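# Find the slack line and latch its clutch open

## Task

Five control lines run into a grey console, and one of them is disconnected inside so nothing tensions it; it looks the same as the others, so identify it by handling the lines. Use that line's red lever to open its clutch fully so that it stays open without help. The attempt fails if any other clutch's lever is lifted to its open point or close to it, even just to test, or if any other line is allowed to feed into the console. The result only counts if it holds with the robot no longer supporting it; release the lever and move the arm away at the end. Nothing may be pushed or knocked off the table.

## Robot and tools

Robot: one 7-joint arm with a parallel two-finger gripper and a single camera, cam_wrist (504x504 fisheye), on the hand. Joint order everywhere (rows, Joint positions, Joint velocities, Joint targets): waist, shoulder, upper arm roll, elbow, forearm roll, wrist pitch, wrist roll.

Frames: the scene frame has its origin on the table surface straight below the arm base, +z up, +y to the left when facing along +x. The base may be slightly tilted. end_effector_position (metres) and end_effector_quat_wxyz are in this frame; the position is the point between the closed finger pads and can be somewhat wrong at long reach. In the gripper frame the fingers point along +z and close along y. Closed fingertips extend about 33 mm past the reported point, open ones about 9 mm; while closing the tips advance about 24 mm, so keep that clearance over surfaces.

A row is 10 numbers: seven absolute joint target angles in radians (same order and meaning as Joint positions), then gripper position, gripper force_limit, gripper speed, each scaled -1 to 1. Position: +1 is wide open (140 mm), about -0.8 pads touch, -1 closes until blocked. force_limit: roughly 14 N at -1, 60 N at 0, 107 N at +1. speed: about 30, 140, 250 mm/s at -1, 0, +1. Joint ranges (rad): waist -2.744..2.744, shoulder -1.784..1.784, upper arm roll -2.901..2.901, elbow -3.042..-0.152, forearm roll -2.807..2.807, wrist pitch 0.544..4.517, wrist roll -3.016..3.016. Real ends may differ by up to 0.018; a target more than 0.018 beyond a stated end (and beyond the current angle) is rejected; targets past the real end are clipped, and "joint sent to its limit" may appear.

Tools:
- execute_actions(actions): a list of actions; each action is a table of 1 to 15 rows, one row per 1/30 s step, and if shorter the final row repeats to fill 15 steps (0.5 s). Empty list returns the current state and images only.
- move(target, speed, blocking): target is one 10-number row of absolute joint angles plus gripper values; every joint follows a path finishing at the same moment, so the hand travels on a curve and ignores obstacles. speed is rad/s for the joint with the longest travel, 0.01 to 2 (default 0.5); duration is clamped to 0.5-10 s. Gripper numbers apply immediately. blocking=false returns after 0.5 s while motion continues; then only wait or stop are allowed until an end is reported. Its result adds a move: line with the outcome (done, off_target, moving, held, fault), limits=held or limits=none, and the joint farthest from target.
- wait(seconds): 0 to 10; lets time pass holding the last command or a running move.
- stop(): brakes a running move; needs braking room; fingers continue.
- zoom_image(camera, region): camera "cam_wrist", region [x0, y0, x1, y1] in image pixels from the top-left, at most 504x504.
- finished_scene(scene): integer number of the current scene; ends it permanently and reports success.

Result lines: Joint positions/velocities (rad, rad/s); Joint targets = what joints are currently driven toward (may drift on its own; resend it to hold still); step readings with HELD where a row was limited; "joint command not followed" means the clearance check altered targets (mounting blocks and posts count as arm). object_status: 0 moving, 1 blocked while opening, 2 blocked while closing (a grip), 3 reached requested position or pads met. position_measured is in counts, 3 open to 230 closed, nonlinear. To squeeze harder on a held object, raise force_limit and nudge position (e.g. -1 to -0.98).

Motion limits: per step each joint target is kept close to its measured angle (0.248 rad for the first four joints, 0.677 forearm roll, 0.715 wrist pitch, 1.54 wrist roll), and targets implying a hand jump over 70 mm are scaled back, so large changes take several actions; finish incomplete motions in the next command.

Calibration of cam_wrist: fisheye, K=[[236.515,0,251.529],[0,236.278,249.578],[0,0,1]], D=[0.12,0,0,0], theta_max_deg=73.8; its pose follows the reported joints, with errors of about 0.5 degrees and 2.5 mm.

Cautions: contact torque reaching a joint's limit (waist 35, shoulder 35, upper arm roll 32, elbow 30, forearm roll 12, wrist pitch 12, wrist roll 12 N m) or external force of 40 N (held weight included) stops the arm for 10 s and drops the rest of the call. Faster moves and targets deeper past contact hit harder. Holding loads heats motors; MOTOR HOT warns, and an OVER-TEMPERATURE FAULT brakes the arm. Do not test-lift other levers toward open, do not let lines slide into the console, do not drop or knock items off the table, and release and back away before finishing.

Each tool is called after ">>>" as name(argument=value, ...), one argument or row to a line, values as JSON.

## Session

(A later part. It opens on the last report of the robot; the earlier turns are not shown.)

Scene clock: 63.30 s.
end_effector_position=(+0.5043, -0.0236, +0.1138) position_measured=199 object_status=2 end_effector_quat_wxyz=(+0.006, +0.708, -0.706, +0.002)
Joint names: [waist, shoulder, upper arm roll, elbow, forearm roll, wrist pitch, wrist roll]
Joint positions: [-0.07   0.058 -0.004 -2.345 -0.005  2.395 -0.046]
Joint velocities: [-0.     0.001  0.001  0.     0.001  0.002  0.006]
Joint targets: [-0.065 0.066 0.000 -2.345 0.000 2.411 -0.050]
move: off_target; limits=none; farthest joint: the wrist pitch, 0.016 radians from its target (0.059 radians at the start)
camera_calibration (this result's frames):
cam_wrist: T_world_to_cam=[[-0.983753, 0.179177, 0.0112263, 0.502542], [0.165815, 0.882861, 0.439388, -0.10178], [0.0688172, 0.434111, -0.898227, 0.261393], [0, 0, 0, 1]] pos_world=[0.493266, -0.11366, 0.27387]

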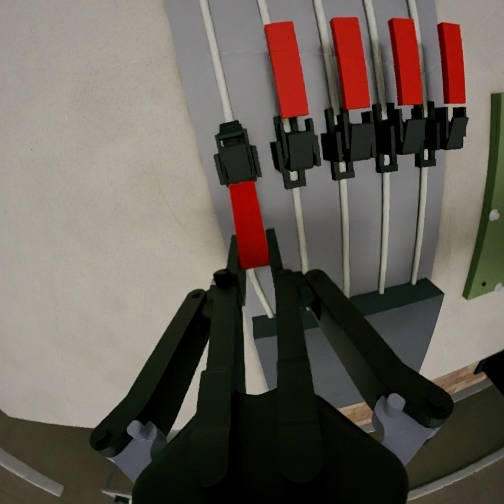

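>>> move(
  target=[-0.046,0.115,0,-2.356,0,2.471,-0.02,-1,-0.6,0],
  speed=0.04,
)

Scene clock: 65.63 s.
end_effector_position=(+0.5047, -0.0075, +0.0883) position_measured=199 object_status=2 end_effector_quat_wxyz=(+0.006, +0.707, -0.707, +0.000)
Joint names: [waist, shoulder, upper arm roll, elbow, forearm roll, wrist pitch, wrist roll]
Joint positions: [-0.045  0.109  0.002 -2.358 -0.001  2.455 -0.016]
Joint velocities: [ 0.    -0.     0.    -0.001  0.001  0.003  0.005]
Joint targets: [-0.046 0.115 0.000 -2.356 0.000 2.471 -0.020]
move: off_target; limits=none; farthest joint: the wrist pitch, 0.016 radians from its target (0.076 radians at the start)
camera_calibration (this result's frames):
cam_wrist: T_world_to_cam=[[-0.983269, 0.181603, 0.014226, 0.49985], [0.169119, 0.881078, 0.441701, -0.10676], [0.0676797, 0.436717, -0.89705, 0.231962], [0, 0, 0, 1]] pos_world=[0.493843, -0.0980118, 0.248126]

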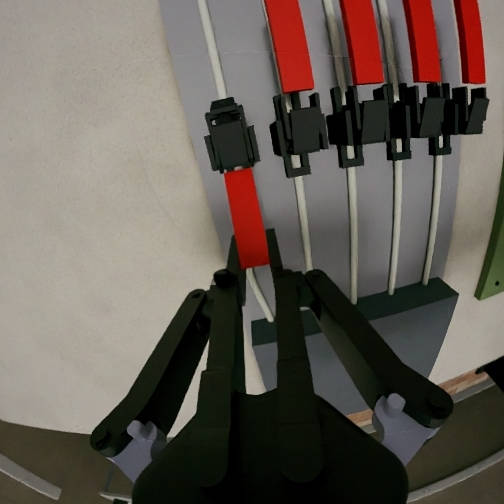

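Still moving.

>>> move(
  target=[-0.034,0.15,0,-2.362,0,2.512,-0.006,-1,-0.6,0],
  speed=0.04,
)

Scene clock: 67.47 s.
end_effector_position=(+0.5050, -0.0019, +0.0708) position_measured=199 object_status=2 end_effector_quat_wxyz=(+0.006, +0.707, -0.708, +0.000)
Joint names: [waist, shoulder, upper arm roll, elbow, forearm roll, wrist pitch, wrist roll]
Joint positions: [-0.033  0.146  0.002 -2.364 -0.001  2.498 -0.002]
Joint velocities: [-0.001  0.     0.001 -0.    -0.     0.002  0.002]
Joint targets: [-0.034 0.150 0.000 -2.362 0.000 2.512 -0.006]
move: off_target; limits=none; farthest joint: the wrist pitch, 0.014 radians from its target (0.057 radians at the start)
camera_calibration (this result's frames):
cam_wrist: T_world_to_cam=[[-0.982894, 0.183631, 0.0141191, 0.499204], [0.170892, 0.880749, 0.441675, -0.104952], [0.0686697, 0.436532, -0.897064, 0.213248], [0, 0, 0, 1]] pos_world=[0.493957, -0.0923224, 0.230604]

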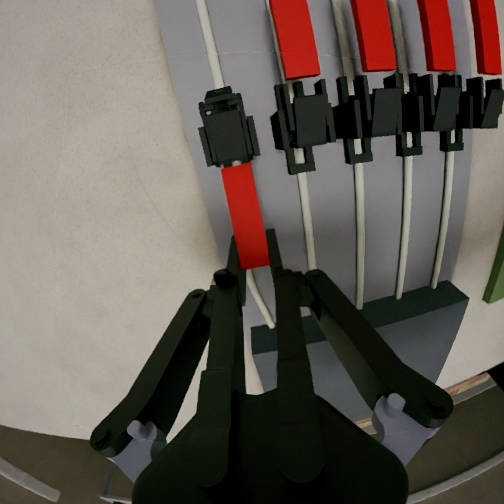

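>>> move(
  target=[-0.03,0.178,0,-2.365,0,2.543,-0.002,-1,-0.6,0],
  speed=0.04,
)

Scene clock: 68.97 s.
end_effector_position=(+0.5052, +0.0001, +0.0576) position_measured=199 object_status=2 end_effector_quat_wxyz=(+0.006, +0.707, -0.708, +0.001)
Joint names: [waist, shoulder, upper arm roll, elbow, forearm roll, wrist pitch, wrist roll]
Joint positions: [-0.029  0.175  0.002 -2.367 -0.001  2.531  0.002]
Joint velocities: [ 0.002  0.     0.    -0.001  0.001  0.002  0.001]
Joint targets: [-0.030 0.178 0.000 -2.365 0.000 2.543 -0.002]
move: off_target; limits=none; farthest joint: the wrist pitch, 0.012 radians from its target (0.044 radians at the start)
camera_calibration (this result's frames):
cam_wrist: T_world_to_cam=[[-0.982889, 0.183667, 0.0139841, 0.49928], [0.170862, 0.880729, 0.441727, -0.100857], [0.0688145, 0.436558, -0.897041, 0.200513], [0, 0, 0, 1]] pos_world=[0.494171, -0.0904094, 0.217438]

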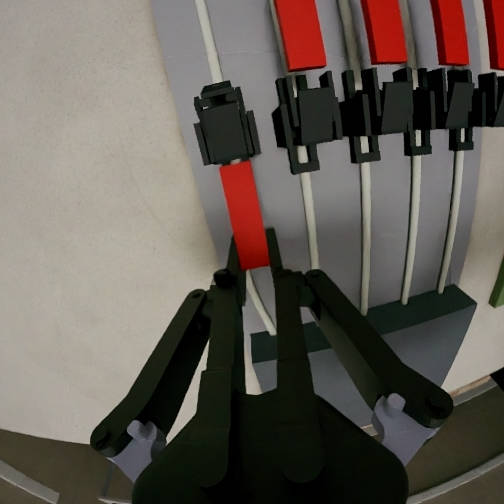

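>>> move(
  target=[-0.03,0.176,0,-2.366,0,2.536,-0.002,-0.4,-0.6,-0.5],
  speed=0.04,
)

>>> move(
  target=[-0.03,0.09,0,-2.352,0,2.442,-0.002,-0.4,-0.6,0],
  speed=0.12,
)

>>> move(
  target=[-0.03,0.09,0,-2.352,0,2.442,-0.002,-1,-0.6,1],
)

>>> move(
  target=[-0.03,0.16,0,-2.363,0,2.523,-0.002,-1,-0.6,0],
  speed=0.04,
)

Scene clock: 69.93 s.
end_effector_position=(+0.5061, +0.0001, +0.0579) position_measured=179 object_status=3 end_effector_quat_wxyz=(+0.005, +0.707, -0.708, +0.001)
Joint names: [waist, shoulder, upper arm roll, elbow, forearm roll, wrist pitch, wrist roll]
Joint positions: [-0.029  0.175  0.002 -2.367 -0.001  2.534  0.002]
Joint velocities: [-0.001  0.    -0.     0.    -0.     0.002 -0.001]
Joint targets: [-0.030 0.176 0.000 -2.366 0.000 2.536 -0.002]
move: done; limits=none; farthest joint: the wrist roll, 0.004 radians from its target (0.004 radians at the start)
camera_calibration (this result's frames):
cam_wrist: T_world_to_cam=[[-0.982949, 0.183528, 0.0113048, 0.50029], [0.169532, 0.880751, 0.442195, -0.100467], [0.0711984, 0.436572, -0.896848, 0.19943], [0, 0, 0, 1]] pos_world=[0.494593, -0.0903961, 0.217629]

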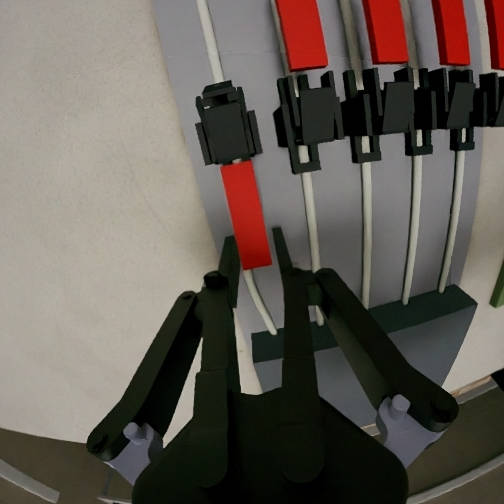

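Scene clock: 71.27 s.
end_effector_position=(+0.5087, +0.0003, +0.0983) position_measured=179 object_status=3 end_effector_quat_wxyz=(+0.002, +0.707, -0.708, +0.005)
Joint names: [waist, shoulder, upper arm roll, elbow, forearm roll, wrist pitch, wrist roll]
Joint positions: [-0.029  0.091  0.002 -2.353 -0.001  2.445  0.001]
Joint velocities: [-0.001  0.    -0.     0.    -0.001 -0.003  0.   ]
Joint targets: [-0.030 0.090 0.000 -2.352 0.000 2.442 -0.002]
move: done; limits=none; farthest joint: the wrist pitch, 0.003 radians from its target (0.092 radians at the start)
camera_calibration (this result's frames):
cam_wrist: T_world_to_cam=[[-0.983054, 0.183306, 0.00213669, 0.503282], [0.165219, 0.880882, 0.443564, -0.116962], [0.079426, 0.4364, -0.89624, 0.231152], [0, 0, 0, 1]] pos_world=[0.495718, -0.0900997, 0.257973]

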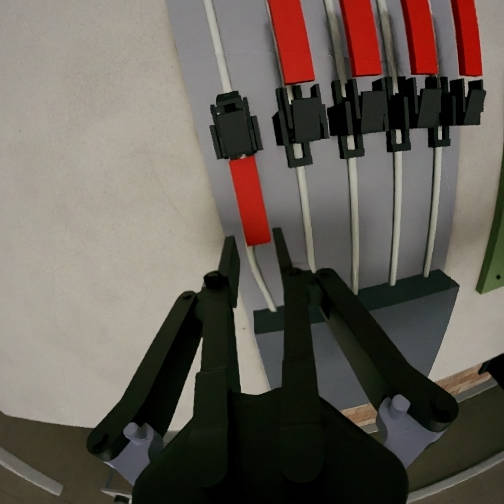

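Scene clock: 71.97 s.
end_effector_position=(+0.5058, +0.0006, +0.0965) position_measured=201 object_status=2 end_effector_quat_wxyz=(+0.004, +0.707, -0.707, +0.002)
Joint names: [waist, shoulder, upper arm roll, elbow, forearm roll, wrist pitch, wrist roll]
Joint positions: [-0.029  0.092  0.002 -2.355 -0.001  2.44   0.001]
Joint velocities: [ 0.001 -0.001 -0.001  0.003  0.001 -0.001  0.001]
Joint targets: [-0.030 0.090 0.000 -2.352 0.000 2.442 -0.002]
move: done; limits=none; farthest joint: the elbow, 0.003 radians from its target (0.001 radians at the start)
camera_calibration (this result's frames):
cam_wrist: T_world_to_cam=[[-0.983077, 0.182939, 0.00959631, 0.499698], [0.168249, 0.880931, 0.442326, -0.117282], [0.0724651, 0.436455, -0.896803, 0.233244], [0, 0, 0, 1]] pos_world=[0.494073, -0.0898973, 0.256255]

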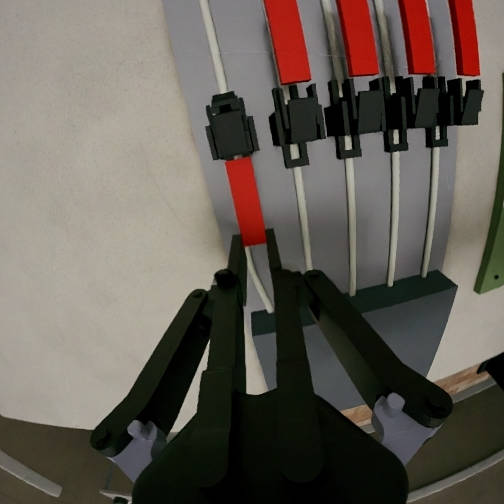

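Scene clock: 82.80 s.
end_effector_position=(+0.5058, +0.0006, +0.0957) position_measured=201 object_status=2 end_effector_quat_wxyz=(+0.004, +0.707, -0.707, +0.002)
Joint names: [waist, shoulder, upper arm roll, elbow, forearm roll, wrist pitch, wrist roll]
Joint positions: [-0.029  0.094  0.002 -2.355 -0.001  2.442  0.001]
Joint velocities: [-0.001 -0.001 -0.001  0.     0.001  0.001  0.   ]
Joint targets: [-0.029 0.096 0.002 -2.355 -0.001 2.445 0.001]
FORCE FAULT: contact force on the arm reached its limit, and the arm stopped for 10 seconds. The contact can be on any part of the arm, not only on its tool. That time counts as 20 of the actions that you can send in this scene. The arm's remaining commands of this call were not run. The arm holds still and accepts commands again. Move the arm away from the contact; if what it grips holds it there, let go first. Pushing or pulling that hard again can fault the arm again.
move: fault; limits=none; farthest joint: the wrist pitch, 0.081 radians from its target (0.083 radians at the start)
camera_calibration (this result's frames):
cam_wrist: T_world_to_cam=[[-0.983097, 0.182818, 0.00985417, 0.499692], [0.168256, 0.880946, 0.442294, -0.116994], [0.0721786, 0.436476, -0.896816, 0.232666], [0, 0, 0, 1]] pos_world=[0.494138, -0.089841, 0.255481]

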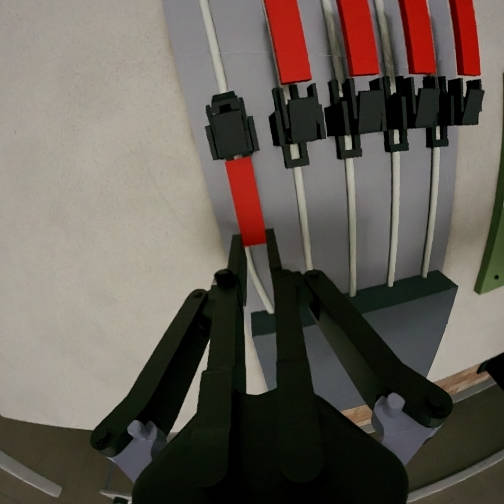

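The lever is at its stop. Release and retreat.

>>> move(
  target=[-0.029,0.093,0,-2.355,0,2.442,0,-0.4,-0.6,0],
)

>>> move(
  target=[-0.03,-0.2,0,-2.3,0,2.1,0,-0.4,-0.6,0],
  speed=0.4,
)

>>> finished_scene(
  scene=1,
)

Scene clock: 83.73 s.
end_effector_position=(+0.5057, +0.0005, +0.0957) position_measured=179 object_status=3 end_effector_quat_wxyz=(+0.004, +0.707, -0.707, +0.002)
Joint names: [waist, shoulder, upper arm roll, elbow, forearm roll, wrist pitch, wrist roll]
Joint positions: [-0.029  0.094  0.002 -2.355 -0.001  2.442  0.001]
Joint velocities: [ 0.001  0.    -0.002 -0.001  0.001 -0.001 -0.001]
Joint targets: [-0.029 0.093 0.000 -2.355 0.000 2.442 0.000]
move: done; limits=none; farthest joint: the upper arm roll, 0.002 radians from its target (0.002 radians at the start)
camera_calibration (this result's frames):
cam_wrist: T_world_to_cam=[[-0.983066, 0.182973, 0.0100988, 0.499572], [0.168505, 0.880926, 0.442239, -0.117006], [0.0720217, 0.436452, -0.89684, 0.232751], [0, 0, 0, 1]] pos_world=[0.494065, -0.0899195, 0.25544]

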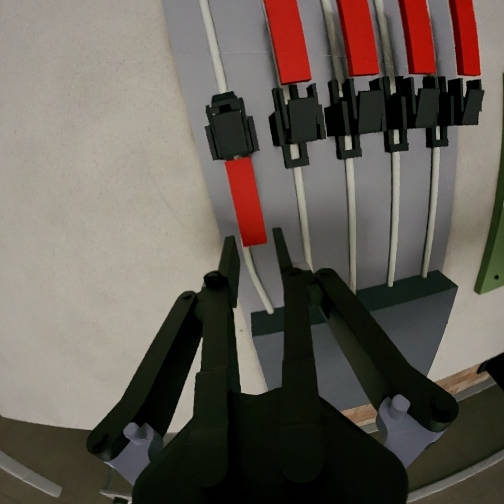

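Scene clock: 85.40 s.
end_effector_position=(+0.4793, +0.0015, +0.2361) position_measured=179 object_status=3 end_effector_quat_wxyz=(+0.001, +0.707, -0.707, +0.006)
Joint names: [waist, shoulder, upper arm roll, elbow, forearm roll, wrist pitch, wrist roll]
Joint positions: [-0.029 -0.2    0.002 -2.3   -0.001  2.103  0.001]
Joint velocities: [ 0.     0.001 -0.001 -0.001 -0.001 -0.005  0.002]
Joint targets: [-0.030 -0.200 0.000 -2.300 0.000 2.100 0.000]
move: done; limits=none; farthest joint: the wrist pitch, 0.003 radians from its target (0.342 radians at the start)
camera_calibration (this result's frames):
cam_wrist: T_world_to_cam=[[-0.983068, 0.183238, -0.000377521, 0.474554], [0.164079, 0.881191, 0.443375, -0.173685], [0.0815759, 0.435806, -0.896336, 0.355468], [0, 0, 0, 1]] pos_world=[0.466019, -0.0888224, 0.395806]

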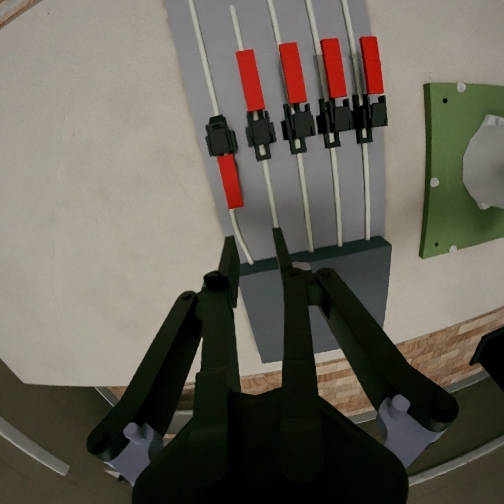

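The scene is finished: the task was done.


## Next scene

The same job, from a new start.

>>> move(
  target=[-0.03,-0.3,0,-2.2,0,1.9,0,-1,0,0],
  speed=0.8,
)

Scene clock: 4.33 s.
end_effector_position=(+0.4615, +0.0006, +0.3119) position_measured=233 object_status=3 end_effector_quat_wxyz=(+0.004, +0.709, -0.705, +0.005)
Joint names: [waist, shoulder, upper arm roll, elbow, forearm roll, wrist pitch, wrist roll]
Joint positions: [-0.028 -0.299 -0.001 -2.2   -0.004  1.898 -0.005]
Joint velocities: [ 0.    -0.002 -0.002  0.001 -0.    -0.001  0.005]
Joint targets: [-0.030 -0.300 0.000 -2.200 -0.000 1.900 0.000]
move: done; limits=none; farthest joint: the wrist roll, 0.005 radians from its target (2.199 radians at the start)
camera_calibration (this result's frames):
cam_wrist: T_world_to_cam=[[-0.984103, 0.17753, 0.00498933, 0.456063], [0.161555, 0.883177, 0.440339, -0.201427], [0.0737668, 0.434145, -0.897818, 0.429361], [0, 0, 0, 1]] pos_world=[0.449682, -0.0894745, 0.471909]

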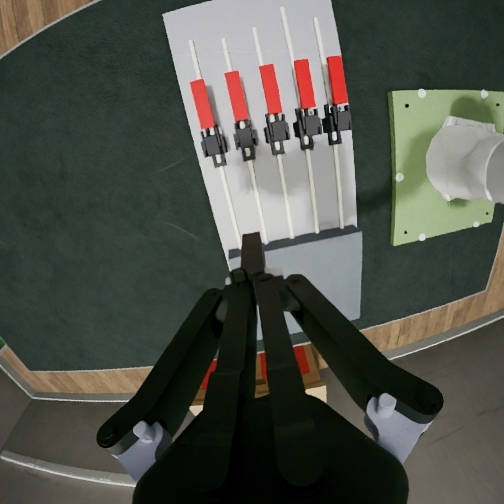

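>>> move(
  target=[0.042,-0.13,0,-2.625,0,2.495,0.072,-1,0,1],
  speed=0.6,
)

>>> move(
  target=[0.042,0.007,0,-2.638,0,2.645,0.072,-1,0,1],
  speed=0.15,
)

>>> move(
  target=[0.042,0.082,0,-2.536,0,2.618,0.072,-1,0,1],
  speed=0.1,
)

>>> move(
  target=[0.042,-0.0774,0,-2.7466,0,2.669,0.072,-1,0,1],
  speed=0.13,
)

>>> move(
  target=[0.042,-0.14,0,-2.64,0,2.50,0.072,-1,0,1],
  speed=0.2,
)

Scene clock: 6.67 s.
end_effector_position=(+0.4246, +0.0284, +0.0993) position_measured=233 object_status=3 end_effector_quat_wxyz=(+0.003, +0.708, -0.706, +0.005)
Joint names: [waist, shoulder, upper arm roll, elbow, forearm roll, wrist pitch, wrist roll]
Joint positions: [ 0.04  -0.13  -0.001 -2.624 -0.004  2.492  0.067]
Joint velocities: [ 0.001 -0.    -0.    -0.001  0.001  0.005  0.005]
Joint targets: [0.042 -0.130 0.000 -2.625 0.000 2.495 0.072]
move: done; limits=none; farthest joint: the wrist roll, 0.005 radians from its target (0.076 radians at the start)
camera_calibration (this result's frames):
cam_wrist: T_world_to_cam=[[-0.983661, 0.179993, 0.00377615, 0.415704], [0.163143, 0.882312, 0.441486, -0.127174], [0.0761326, 0.434889, -0.89726, 0.228036], [0, 0, 0, 1]] pos_world=[0.412298, -0.0617872, 0.259183]

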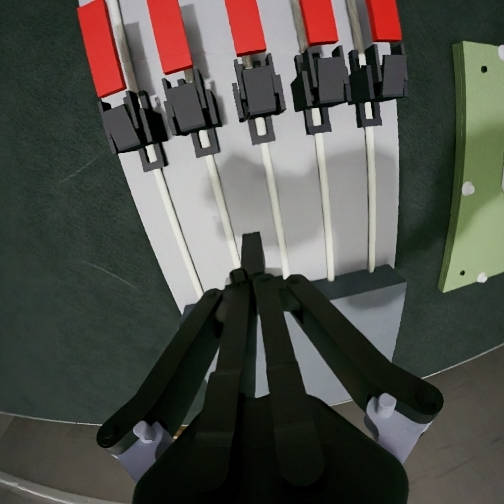

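Scene clock: 8.30 s.
end_effector_position=(+0.4271, +0.0283, +0.0496) position_measured=233 object_status=3 end_effector_quat_wxyz=(+0.002, +0.708, -0.707, +0.005)
Joint names: [waist, shoulder, upper arm roll, elbow, forearm roll, wrist pitch, wrist roll]
Joint positions: [ 0.04   0.006 -0.001 -2.637 -0.004  2.642  0.068]
Joint velocities: [ 0.    -0.001 -0.     0.001 -0.     0.005  0.001]
Joint targets: [0.042 0.007 0.000 -2.638 0.000 2.645 0.072]
move: done; limits=none; farthest joint: the forearm roll, 0.004 radians from its target (0.004 radians at the start)
camera_calibration (this result's frames):
cam_wrist: T_world_to_cam=[[-0.983499, 0.18089, 0.00292425, 0.418346], [0.163529, 0.881965, 0.442036, -0.105729], [0.0773806, 0.43522, -0.896993, 0.182727], [0, 0, 0, 1]] pos_world=[0.414593, -0.0619514, 0.209417]

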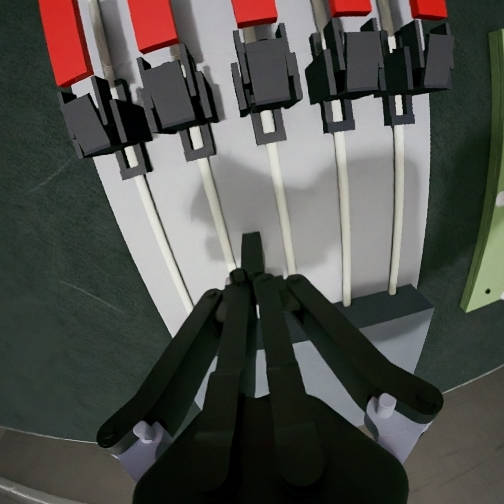

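Scene clock: 9.63 s.
end_effector_position=(+0.4589, +0.0303, +0.0493) position_measured=233 object_status=3 end_effector_quat_wxyz=(+0.001, +0.708, -0.707, +0.006)
Joint names: [waist, shoulder, upper arm roll, elbow, forearm roll, wrist pitch, wrist roll]
Joint positions: [ 0.04   0.08  -0.001 -2.537 -0.004  2.621  0.068]
Joint velocities: [ 0.001  0.001  0.     0.001  0.001 -0.003  0.   ]
Joint targets: [0.042 0.082 0.000 -2.536 0.000 2.618 0.072]
move: done; limits=none; farthest joint: the forearm roll, 0.004 radians from its target (0.004 radians at the start)
camera_calibration (this result's frames):
cam_wrist: T_world_to_cam=[[-0.983486, 0.180982, -0.000436786, 0.449335], [0.162094, 0.881912, 0.44267, -0.111971], [0.0805005, 0.435289, -0.896684, 0.177649], [0, 0, 0, 1]] pos_world=[0.445764, -0.0599012, 0.209058]

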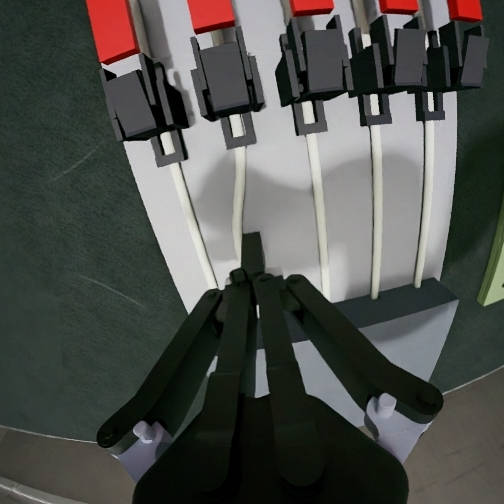

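Scene clock: 11.67 s.
end_effector_position=(+0.3959, +0.0263, +0.0501) position_measured=233 object_status=3 end_effector_quat_wxyz=(+0.000, +0.708, -0.707, +0.007)
Joint names: [waist, shoulder, upper arm roll, elbow, forearm roll, wrist pitch, wrist roll]
Joint positions: [ 0.04  -0.077 -0.001 -2.743 -0.004  2.671  0.068]
Joint velocities: [ 0.001  0.001 -0.001 -0.002  0.003  0.004  0.   ]
Joint targets: [0.042 -0.077 0.000 -2.747 0.000 2.669 0.072]
move: done; limits=none; farthest joint: the elbow, 0.004 radians from its target (0.209 radians at the start)
camera_calibration (this result's frames):
cam_wrist: T_world_to_cam=[[-0.983504, 0.18086, -0.00314328, 0.38834], [0.160721, 0.881699, 0.443595, -0.0980637], [0.0830001, 0.435772, -0.896222, 0.184184], [0, 0, 0, 1]] pos_world=[0.382407, -0.0640346, 0.209791]

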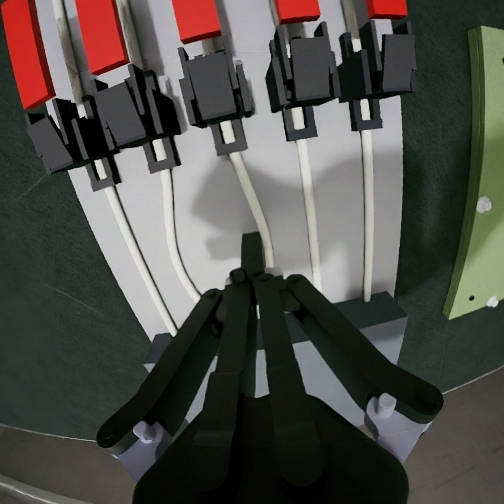

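Scene clock: 13.20 s.
end_effector_position=(+0.4202, +0.0281, +0.0973) position_measured=233 object_status=3 end_effector_quat_wxyz=(+0.002, +0.707, -0.707, +0.005)
Joint names: [waist, shoulder, upper arm roll, elbow, forearm roll, wrist pitch, wrist roll]
Joint positions: [ 0.04  -0.139 -0.001 -2.641 -0.004  2.503  0.069]
Joint velocities: [-0.001  0.001  0.    -0.001  0.    -0.003 -0.001]
Joint targets: [0.042 -0.140 0.000 -2.640 0.000 2.500 0.072]
move: done; limits=none; farthest joint: the forearm roll, 0.004 radians from its target (0.004 radians at the start)
camera_calibration (this result's frames):
cam_wrist: T_world_to_cam=[[-0.983429, 0.181287, 0.00172858, 0.411479], [0.163366, 0.882002, 0.442023, -0.125477], [0.0786083, 0.434981, -0.897002, 0.225613], [0, 0, 0, 1]] pos_world=[0.407424, -0.0620619, 0.257128]

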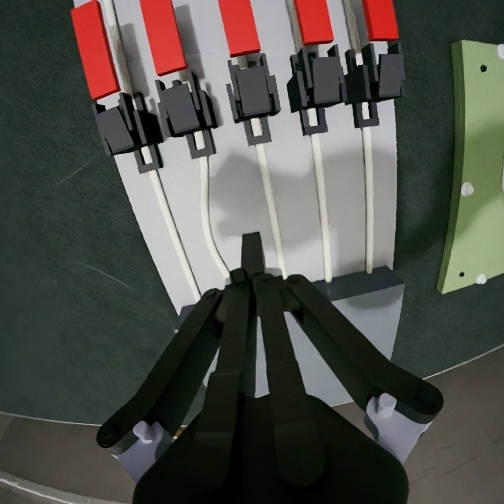

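>>> move(
  target=[0.042,-0.25,0,-2.62,0,2.37,0.072,-1,0,1],
  speed=0.3,
)

>>> move(
  target=[-0.418,-0.007,0,-2.4012,0,2.394,-0.39,-0.35,-1,0],
  speed=0.4,
)

Scene clock: 15.10 s.
end_effector_position=(+0.4156, +0.0281, +0.1402) position_measured=233 object_status=3 end_effector_quat_wxyz=(+0.002, +0.707, -0.707, +0.006)
Joint names: [waist, shoulder, upper arm roll, elbow, forearm roll, wrist pitch, wrist roll]
Joint positions: [ 0.04  -0.249 -0.001 -2.62  -0.004  2.373  0.069]
Joint velocities: [-0.    -0.     0.    -0.    -0.001 -0.003 -0.001]
Joint targets: [0.042 -0.250 0.000 -2.620 0.000 2.370 0.072]
move: done; limits=none; farthest joint: the forearm roll, 0.004 radians from its target (0.004 radians at the start)
camera_calibration (this result's frames):
cam_wrist: T_world_to_cam=[[-0.98337, 0.18161, 0.00117422, 0.406971], [0.163427, 0.882056, 0.441892, -0.143648], [0.0792165, 0.434736, -0.897067, 0.2642], [0, 0, 0, 1]] pos_world=[0.40275, -0.0620617, 0.300004]

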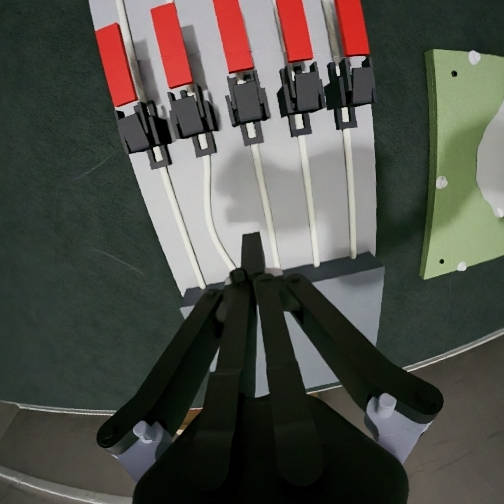

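Scene clock: 17.57 s.
end_effector_position=(+0.4514, -0.1855, +0.1248) position_measured=173 object_status=3 end_effector_quat_wxyz=(+0.003, +0.706, -0.708, +0.004)
Joint names: [waist, shoulder, upper arm roll, elbow, forearm roll, wrist pitch, wrist roll]
Joint positions: [-0.416 -0.008 -0.001 -2.402 -0.004  2.392 -0.385]
Joint velocities: [-0.    -0.     0.001  0.001 -0.001  0.    -0.003]
Joint targets: [-0.418 -0.007 0.000 -2.401 0.000 2.394 -0.390]
move: done; limits=none; farthest joint: the wrist roll, 0.005 radians from its target (0.459 radians at the start)
camera_calibration (this result's frames):
cam_wrist: T_world_to_cam=[[-0.982817, 0.18451, 0.00522889, 0.480734], [0.167787, 0.881219, 0.441928, 0.0435141], [0.0769322, 0.435212, -0.897035, 0.341559], [0, 0, 0, 1]] pos_world=[0.438895, -0.275696, 0.284647]

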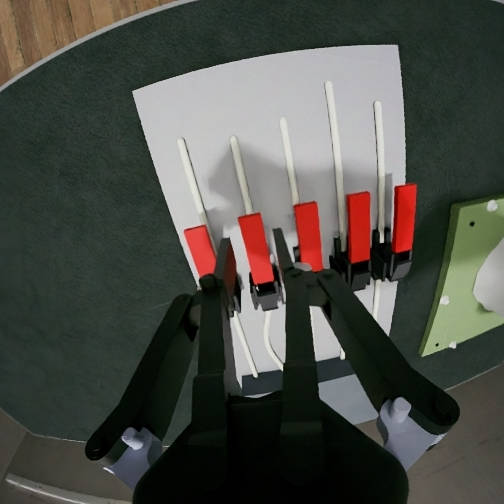

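Well centred.

>>> move(
  target=[-0.418,0.0939,0,-2.4285,0,2.522,-0.39,-0.35,-1,0],
  speed=0.12,
)

>>> move(
  target=[-0.418,0.0939,0,-2.4285,0,2.522,-0.39,-1,-0.6,0],
)

>>> move(
  target=[-0.401,0.0171,0,-2.4243,0,2.441,-0.371,-1,-0.6,0],
  speed=0.08,
)

>>> move(
  target=[-0.352,-0.0562,0,-2.4335,0,2.377,-0.326,-1,-0.6,0],
  speed=0.08,
)

>>> move(
  target=[-0.283,-0.0929,0,-2.4462,0,2.353,-0.278,-1,-0.6,0],
  speed=0.08,
)

>>> move(
  target=[-0.177,-0.1248,0,-2.4738,0,2.349,-0.195,-1,-0.6,0],
  speed=0.08,
)

Scene clock: 19.57 s.
end_effector_position=(+0.4524, -0.1861, +0.0765) position_measured=173 object_status=3 end_effector_quat_wxyz=(+0.003, +0.707, -0.707, +0.004)
Joint names: [waist, shoulder, upper arm roll, elbow, forearm roll, wrist pitch, wrist roll]
Joint positions: [-0.416  0.093 -0.001 -2.428 -0.004  2.519 -0.386]
Joint velocities: [ 0.001 -0.     0.001  0.    -0.001  0.005 -0.002]
Joint targets: [-0.418 0.094 0.000 -2.428 0.000 2.522 -0.390]
move: done; limits=none; farthest joint: the forearm roll, 0.004 radians from its target (0.004 radians at the start)
camera_calibration (this result's frames):
cam_wrist: T_world_to_cam=[[-0.98319, 0.182535, 0.0043984, 0.481973], [0.16565, 0.881594, 0.441987, 0.0662752], [0.0768003, 0.435286, -0.897011, 0.298453], [0, 0, 0, 1]] pos_world=[0.439971, -0.276317, 0.236303]

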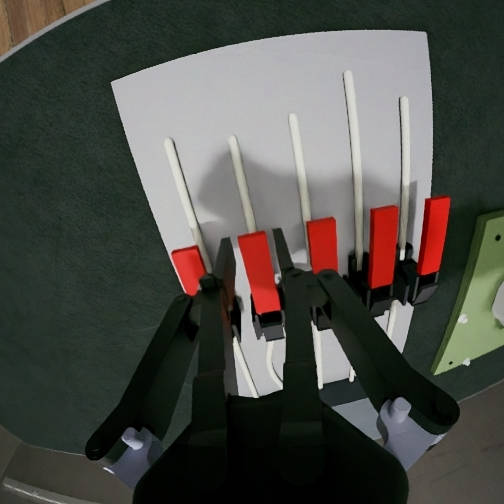

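Scene clock: 20.27 s.
end_effector_position=(+0.4505, -0.1861, +0.0764) position_measured=199 object_status=2 end_effector_quat_wxyz=(+0.004, +0.708, -0.706, +0.002)
Joint names: [waist, shoulder, upper arm roll, elbow, forearm roll, wrist pitch, wrist roll]
Joint positions: [-0.417  0.091 -0.002 -2.429 -0.004  2.514 -0.391]
Joint velocities: [ 0.    -0.001  0.    -0.001  0.     0.    -0.   ]
Joint targets: [-0.418 0.094 0.000 -2.428 0.000 2.522 -0.390]
move: done; limits=none; farthest joint: the wrist pitch, 0.008 radians from its target (0.003 radians at the start)
camera_calibration (this result's frames):
cam_wrist: T_world_to_cam=[[-0.983669, 0.179773, 0.00872809, 0.479473], [0.165007, 0.881385, 0.442644, 0.0668344], [0.0718827, 0.436855, -0.896655, 0.300959], [0, 0, 0, 1]] pos_world=[0.438981, -0.276579, 0.236088]

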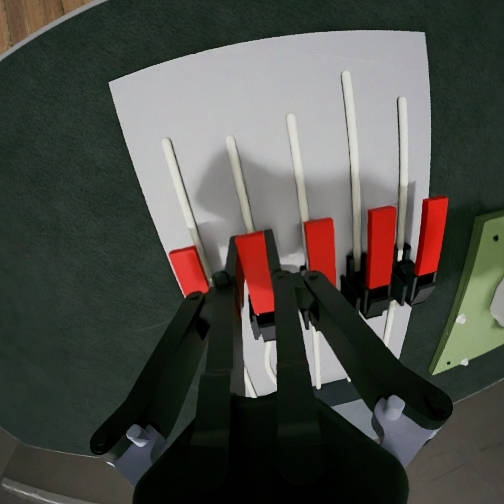

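Scene clock: 21.57 s.
end_effector_position=(+0.4499, -0.1768, +0.1031) position_measured=199 object_status=2 end_effector_quat_wxyz=(+0.004, +0.707, -0.708, +0.002)
Joint names: [waist, shoulder, upper arm roll, elbow, forearm roll, wrist pitch, wrist roll]
Joint positions: [-0.402  0.024 -0.    -2.429 -0.003  2.447 -0.371]
Joint velocities: [ 0.     0.001 -0.     0.001  0.002 -0.001  0.004]
Joint targets: [-0.401 0.017 0.000 -2.424 0.000 2.441 -0.371]
move: done; limits=none; farthest joint: the shoulder, 0.007 radians from its target (0.074 radians at the start)
camera_calibration (this result's frames):
cam_wrist: T_world_to_cam=[[-0.982925, 0.183793, 0.00891295, 0.477348], [0.168648, 0.880438, 0.443156, 0.0450826], [0.0736017, 0.437092, -0.8964, 0.320171], [0, 0, 0, 1]] pos_world=[0.438029, -0.26737, 0.262768]

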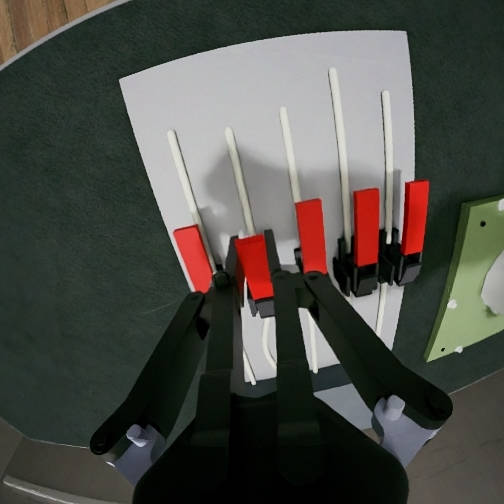

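Scene clock: 23.07 s.
end_effector_position=(+0.4495, -0.1552, +0.1283) position_measured=199 object_status=2 end_effector_quat_wxyz=(+0.004, +0.702, -0.712, +0.003)
Joint names: [waist, shoulder, upper arm roll, elbow, forearm roll, wrist pitch, wrist roll]
Joint positions: [-0.358 -0.047 -0.003 -2.437 -0.003  2.385 -0.316]
Joint velocities: [-0.001  0.001  0.    -0.     0.     0.001  0.004]
Joint targets: [-0.352 -0.056 0.000 -2.434 0.000 2.377 -0.326]
move: done; limits=none; farthest joint: the wrist roll, 0.010 radians from its target (0.045 radians at the start)
camera_calibration (this result's frames):
cam_wrist: T_world_to_cam=[[-0.980365, 0.197022, 0.00822391, 0.473702], [0.180223, 0.87829, 0.442862, 0.00948535], [0.0800305, 0.435649, -0.896552, 0.330264], [0, 0, 0, 1]] pos_world=[0.43626, -0.24554, 0.288002]

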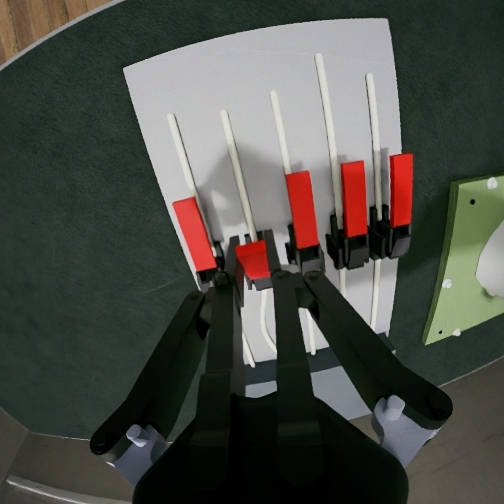

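Scene clock: 24.57 s.
end_effector_position=(+0.4495, -0.1343, +0.1401) position_measured=199 object_status=2 end_effector_quat_wxyz=(+0.005, +0.699, -0.715, +0.004)
Joint names: [waist, shoulder, upper arm roll, elbow, forearm roll, wrist pitch, wrist roll]
Joint positions: [-0.303 -0.087 -0.014 -2.449 -0.009  2.356 -0.261]
Joint velocities: [ 0.002  0.    -0.     0.     0.001 -0.     0.005]
Joint targets: [-0.283 -0.093 0.000 -2.446 0.000 2.353 -0.278]
move: off_target; limits=none; farthest joint: the waist, 0.020 radians from its target (0.075 radians at the start)
camera_calibration (this result's frames):
cam_wrist: T_world_to_cam=[[-0.978885, 0.204268, 0.00772092, 0.469847], [0.186775, 0.878428, 0.439863, -0.0166447], [0.0830676, 0.432017, -0.898032, 0.330066], [0, 0, 0, 1]] pos_world=[0.435617, -0.223947, 0.300103]

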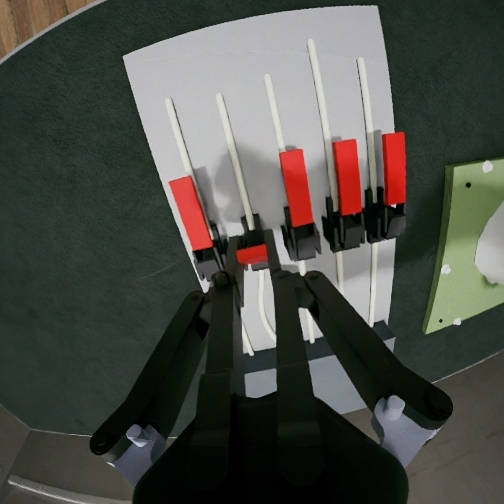

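Scene clock: 26.67 s.
end_effector_position=(+0.4495, -0.0877, +0.1470) position_measured=199 object_status=2 end_effector_quat_wxyz=(+0.008, +0.708, -0.707, +0.004)
Joint names: [waist, shoulder, upper arm roll, elbow, forearm roll, wrist pitch, wrist roll]
Joint positions: [-0.199 -0.13  -0.018 -2.474 -0.017  2.336 -0.18 ]
Joint velocities: [ 0.    -0.     0.001 -0.     0.     0.     0.005]
Joint targets: [-0.177 -0.125 0.000 -2.474 0.000 2.349 -0.195]
move: off_target; limits=none; farthest joint: the waist, 0.022 radians from its target (0.126 radians at the start)
camera_calibration (this result's frames):
cam_wrist: T_world_to_cam=[[-0.98347, 0.180742, 0.0109084, 0.45984], [0.167405, 0.884638, 0.435191, -0.0505926], [0.0690073, 0.429824, -0.900272, 0.32259], [0, 0, 0, 1]] pos_world=[0.438447, -0.177013, 0.30742]

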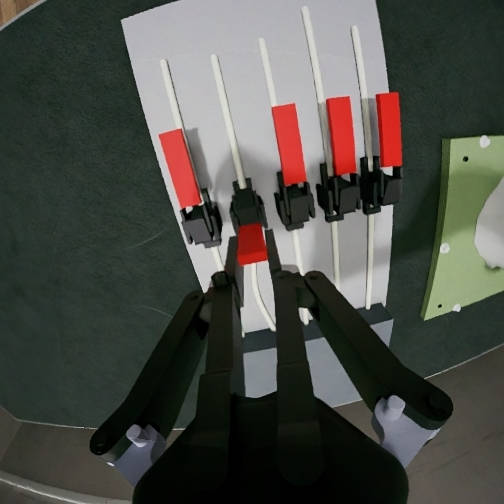

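Same track. Continue, with wrist pitch trimmed for x≈0.4495.

>>> move(
  target=[-0.099,-0.1147,0,-2.5081,0,2.386,-0.1,-1,-0.6,0],
  speed=0.08,
)

>>> move(
  target=[-0.068,-0.0746,0,-2.5314,0,2.45,-0.048,-1,-0.6,0],
  speed=0.07,
)

>>> move(
  target=[-0.046,-0.0189,0,-2.5471,0,2.521,-0.016,-1,-0.6,0],
  speed=0.07,
)

>>> move(
  target=[-0.03,0.0508,0,-2.5564,0,2.60,0,-1,-0.6,0],
  speed=0.06,
)

Scene clock: 28.83 s.
end_effector_position=(+0.4490, -0.0411, +0.1312) position_measured=199 object_status=2 end_effector_quat_wxyz=(+0.008, +0.711, -0.703, +0.002)
Joint names: [waist, shoulder, upper arm roll, elbow, forearm roll, wrist pitch, wrist roll]
Joint positions: [-0.11  -0.119 -0.008 -2.508 -0.01   2.377 -0.095]
Joint velocities: [ 0.002  0.     0.     0.    -0.    -0.     0.004]
Joint targets: [-0.099 -0.115 0.000 -2.508 0.000 2.386 -0.100]
move: off_target; limits=none; farthest joint: the waist, 0.011 radians from its target (0.100 radians at the start)
camera_calibration (this result's frames):
cam_wrist: T_world_to_cam=[[-0.985215, 0.170736, 0.0141514, 0.451], [0.15964, 0.884923, 0.437522, -0.0816807], [0.0621778, 0.433313, -0.899096, 0.29143], [0, 0, 0, 1]] pos_world=[0.439251, -0.131001, 0.291378]

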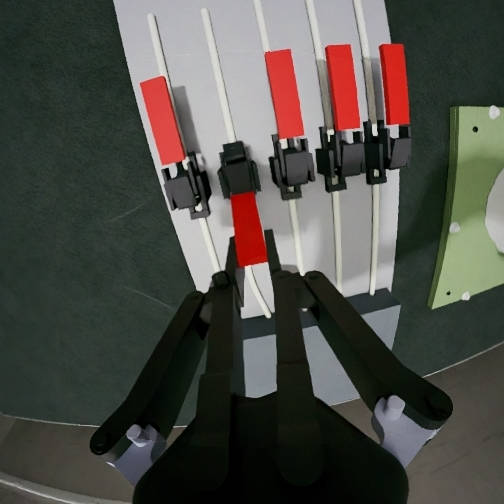

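Scene clock: 30.40 s.
end_effector_position=(+0.4493, -0.0187, +0.1107) position_measured=199 object_status=2 end_effector_quat_wxyz=(+0.005, +0.708, -0.707, +0.001)
Joint names: [waist, shoulder, upper arm roll, elbow, forearm roll, wrist pitch, wrist roll]
Joint positions: [-0.069 -0.082 -0.001 -2.53  -0.002  2.438 -0.042]
Joint velocities: [-0.001  0.     0.    -0.001 -0.001  0.     0.006]
Joint targets: [-0.068 -0.075 0.000 -2.531 0.000 2.450 -0.048]
move: off_target; limits=none; farthest joint: the wrist pitch, 0.012 radians from its target (0.073 radians at the start)
camera_calibration (this result's frames):
cam_wrist: T_world_to_cam=[[-0.983409, 0.180987, 0.0122943, 0.447433], [0.167754, 0.881524, 0.441331, -0.0967817], [0.0690375, 0.436072, -0.89726, 0.260085], [0, 0, 0, 1]] pos_world=[0.43829, -0.10908, 0.270576]

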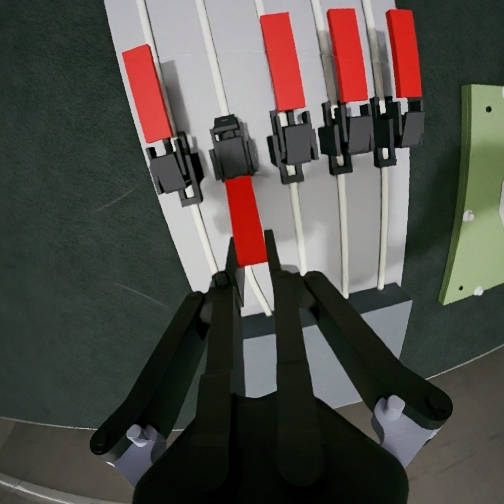

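Scene clock: 32.00 s.
end_effector_position=(+0.4498, -0.0038, +0.0850) position_measured=199 object_status=2 end_effector_quat_wxyz=(+0.005, +0.707, -0.707, +0.001)
Joint names: [waist, shoulder, upper arm roll, elbow, forearm roll, wrist pitch, wrist roll]
Joint positions: [-0.042 -0.025  0.004 -2.546  0.001  2.512 -0.011]
Joint velocities: [ 0.     0.001  0.002 -0.    -0.002  0.003  0.003]
Joint targets: [-0.046 -0.019 0.000 -2.547 0.000 2.521 -0.016]
move: done; limits=none; farthest joint: the wrist pitch, 0.009 radians from its target (0.083 radians at the start)
camera_calibration (this result's frames):
cam_wrist: T_world_to_cam=[[-0.983333, 0.181422, 0.0119508, 0.44549], [0.167878, 0.880754, 0.442819, -0.0988484], [0.0698114, 0.437445, -0.896531, 0.230075], [0, 0, 0, 1]] pos_world=[0.438597, -0.0944058, 0.244718]

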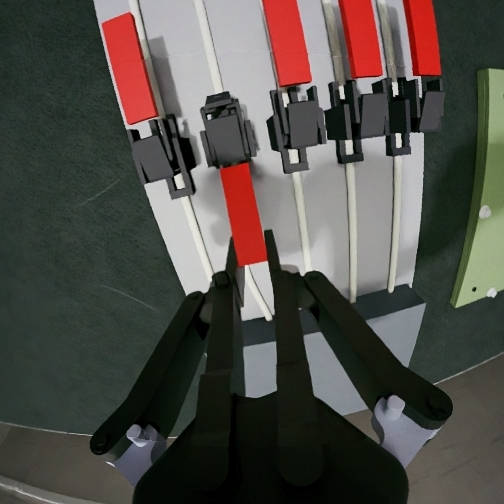

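Scene clock: 33.83 s.
end_effector_position=(+0.4503, +0.0029, +0.0558) position_measured=199 object_status=2 end_effector_quat_wxyz=(+0.004, +0.708, -0.706, +0.001)
Joint names: [waist, shoulder, upper arm roll, elbow, forearm roll, wrist pitch, wrist roll]
Joint positions: [-0.027  0.048  0.005 -2.555  0.001  2.595  0.002]
Joint velocities: [ 0.001  0.001  0.001 -0.002 -0.     0.002  0.002]
Joint targets: [-0.030 0.051 0.000 -2.556 0.000 2.600 0.000]
move: done; limits=none; farthest joint: the upper arm roll, 0.005 radians from its target (0.004 radians at the start)
camera_calibration (this result's frames):
cam_wrist: T_world_to_cam=[[-0.983673, 0.179609, 0.0112777, 0.445369], [0.165938, 0.880976, 0.443109, -0.0910097], [0.0696509, 0.437745, -0.896397, 0.201011], [0, 0, 0, 1]] pos_world=[0.439199, -0.0878065, 0.21549]

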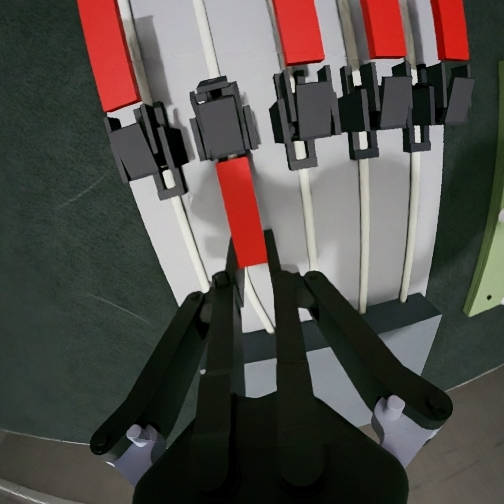

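>>> move(
  target=[-0.028,0.049,0,-2.5564,0,2.598,0,-0.4,-0.6,-0.5],
)

>>> move(
  target=[-0.028,-0.0746,0,-2.5314,0,2.45,0,-0.4,-0.6,0],
  speed=0.2,
)

>>> move(
  target=[-0.03,-0.3,0,-2.42,0,2.12,0,-0.4,-0.6,0],
  speed=0.4,
)

Scene clock: 34.73 s.
end_effector_position=(+0.4506, +0.0011, +0.0559) position_measured=179 object_status=3 end_effector_quat_wxyz=(+0.004, +0.707, -0.708, +0.002)
Joint names: [waist, shoulder, upper arm roll, elbow, forearm roll, wrist pitch, wrist roll]
Joint positions: [-0.027  0.048  0.002 -2.556  0.001  2.596  0.002]
Joint velocities: [ 0.001  0.     0.     0.001  0.001  0.001 -0.001]
Joint targets: [-0.028 0.049 0.000 -2.556 0.000 2.598 0.000]
move: done; limits=none; farthest joint: the upper arm roll, 0.002 radians from its target (0.005 radians at the start)
camera_calibration (this result's frames):
cam_wrist: T_world_to_cam=[[-0.982957, 0.183554, 0.0102226, 0.445698], [0.169007, 0.880378, 0.443138, -0.0909185], [0.0723398, 0.437313, -0.896395, 0.200601], [0, 0, 0, 1]] pos_world=[0.438956, -0.0894922, 0.215551]

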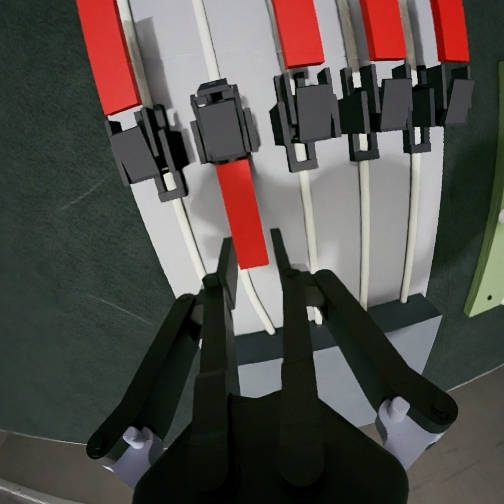

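Scene clock: 36.13 s.
end_effector_position=(+0.4512, +0.0015, +0.1071) position_measured=179 object_status=3 end_effector_quat_wxyz=(+0.003, +0.707, -0.708, +0.002)
Joint names: [waist, shoulder, upper arm roll, elbow, forearm roll, wrist pitch, wrist roll]
Joint positions: [-0.027 -0.073  0.001 -2.532  0.001  2.453  0.002]
Joint velocities: [ 0.     0.001  0.001  0.     0.001 -0.006  0.001]
Joint targets: [-0.028 -0.075 0.000 -2.531 0.000 2.450 0.000]
move: done; limits=none; farthest joint: the wrist pitch, 0.003 radians from its target (0.146 radians at the start)
camera_calibration (this result's frames):
cam_wrist: T_world_to_cam=[[-0.982976, 0.183539, 0.00852175, 0.44588], [0.168231, 0.880408, 0.443374, -0.113723], [0.0738738, 0.43726, -0.896296, 0.245553], [0, 0, 0, 1]] pos_world=[0.439281, -0.0890837, 0.266711]

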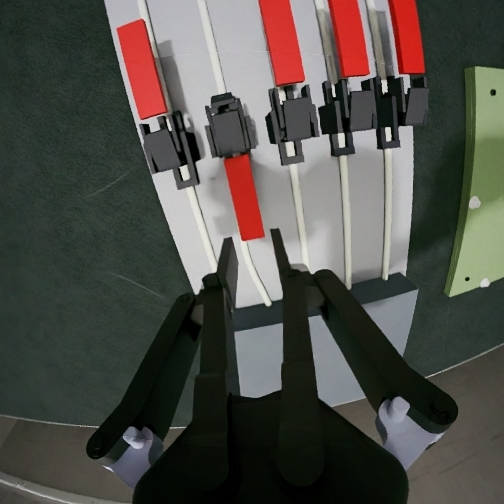

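Scene clock: 37.77 s.
end_effector_position=(+0.4438, +0.0024, +0.2282) position_measured=179 object_status=3 end_effector_quat_wxyz=(+0.001, +0.707, -0.708, +0.005)
Joint names: [waist, shoulder, upper arm roll, elbow, forearm roll, wrist pitch, wrist roll]
Joint positions: [-0.028 -0.299  0.001 -2.42   0.001  2.123  0.002]
Joint velocities: [-0.     0.     0.002  0.001 -0.    -0.005 -0.   ]
Joint targets: [-0.030 -0.300 0.000 -2.420 0.000 2.120 0.000]
move: done; limits=none; farthest joint: the wrist pitch, 0.003 radians from its target (0.333 radians at the start)
camera_calibration (this result's frames):
cam_wrist: T_world_to_cam=[[-0.982973, 0.183748, 0.000925858, 0.439136], [0.164995, 0.880408, 0.444588, -0.165764], [0.0808771, 0.43717, -0.895735, 0.351032], [0, 0, 0, 1]] pos_world=[0.430618, -0.0882114, 0.387722]

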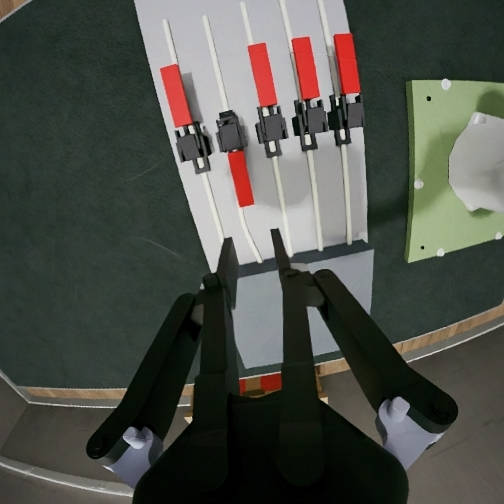

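>>> finished_scene(
  scene=2,
)

The scene is finished: the task was done.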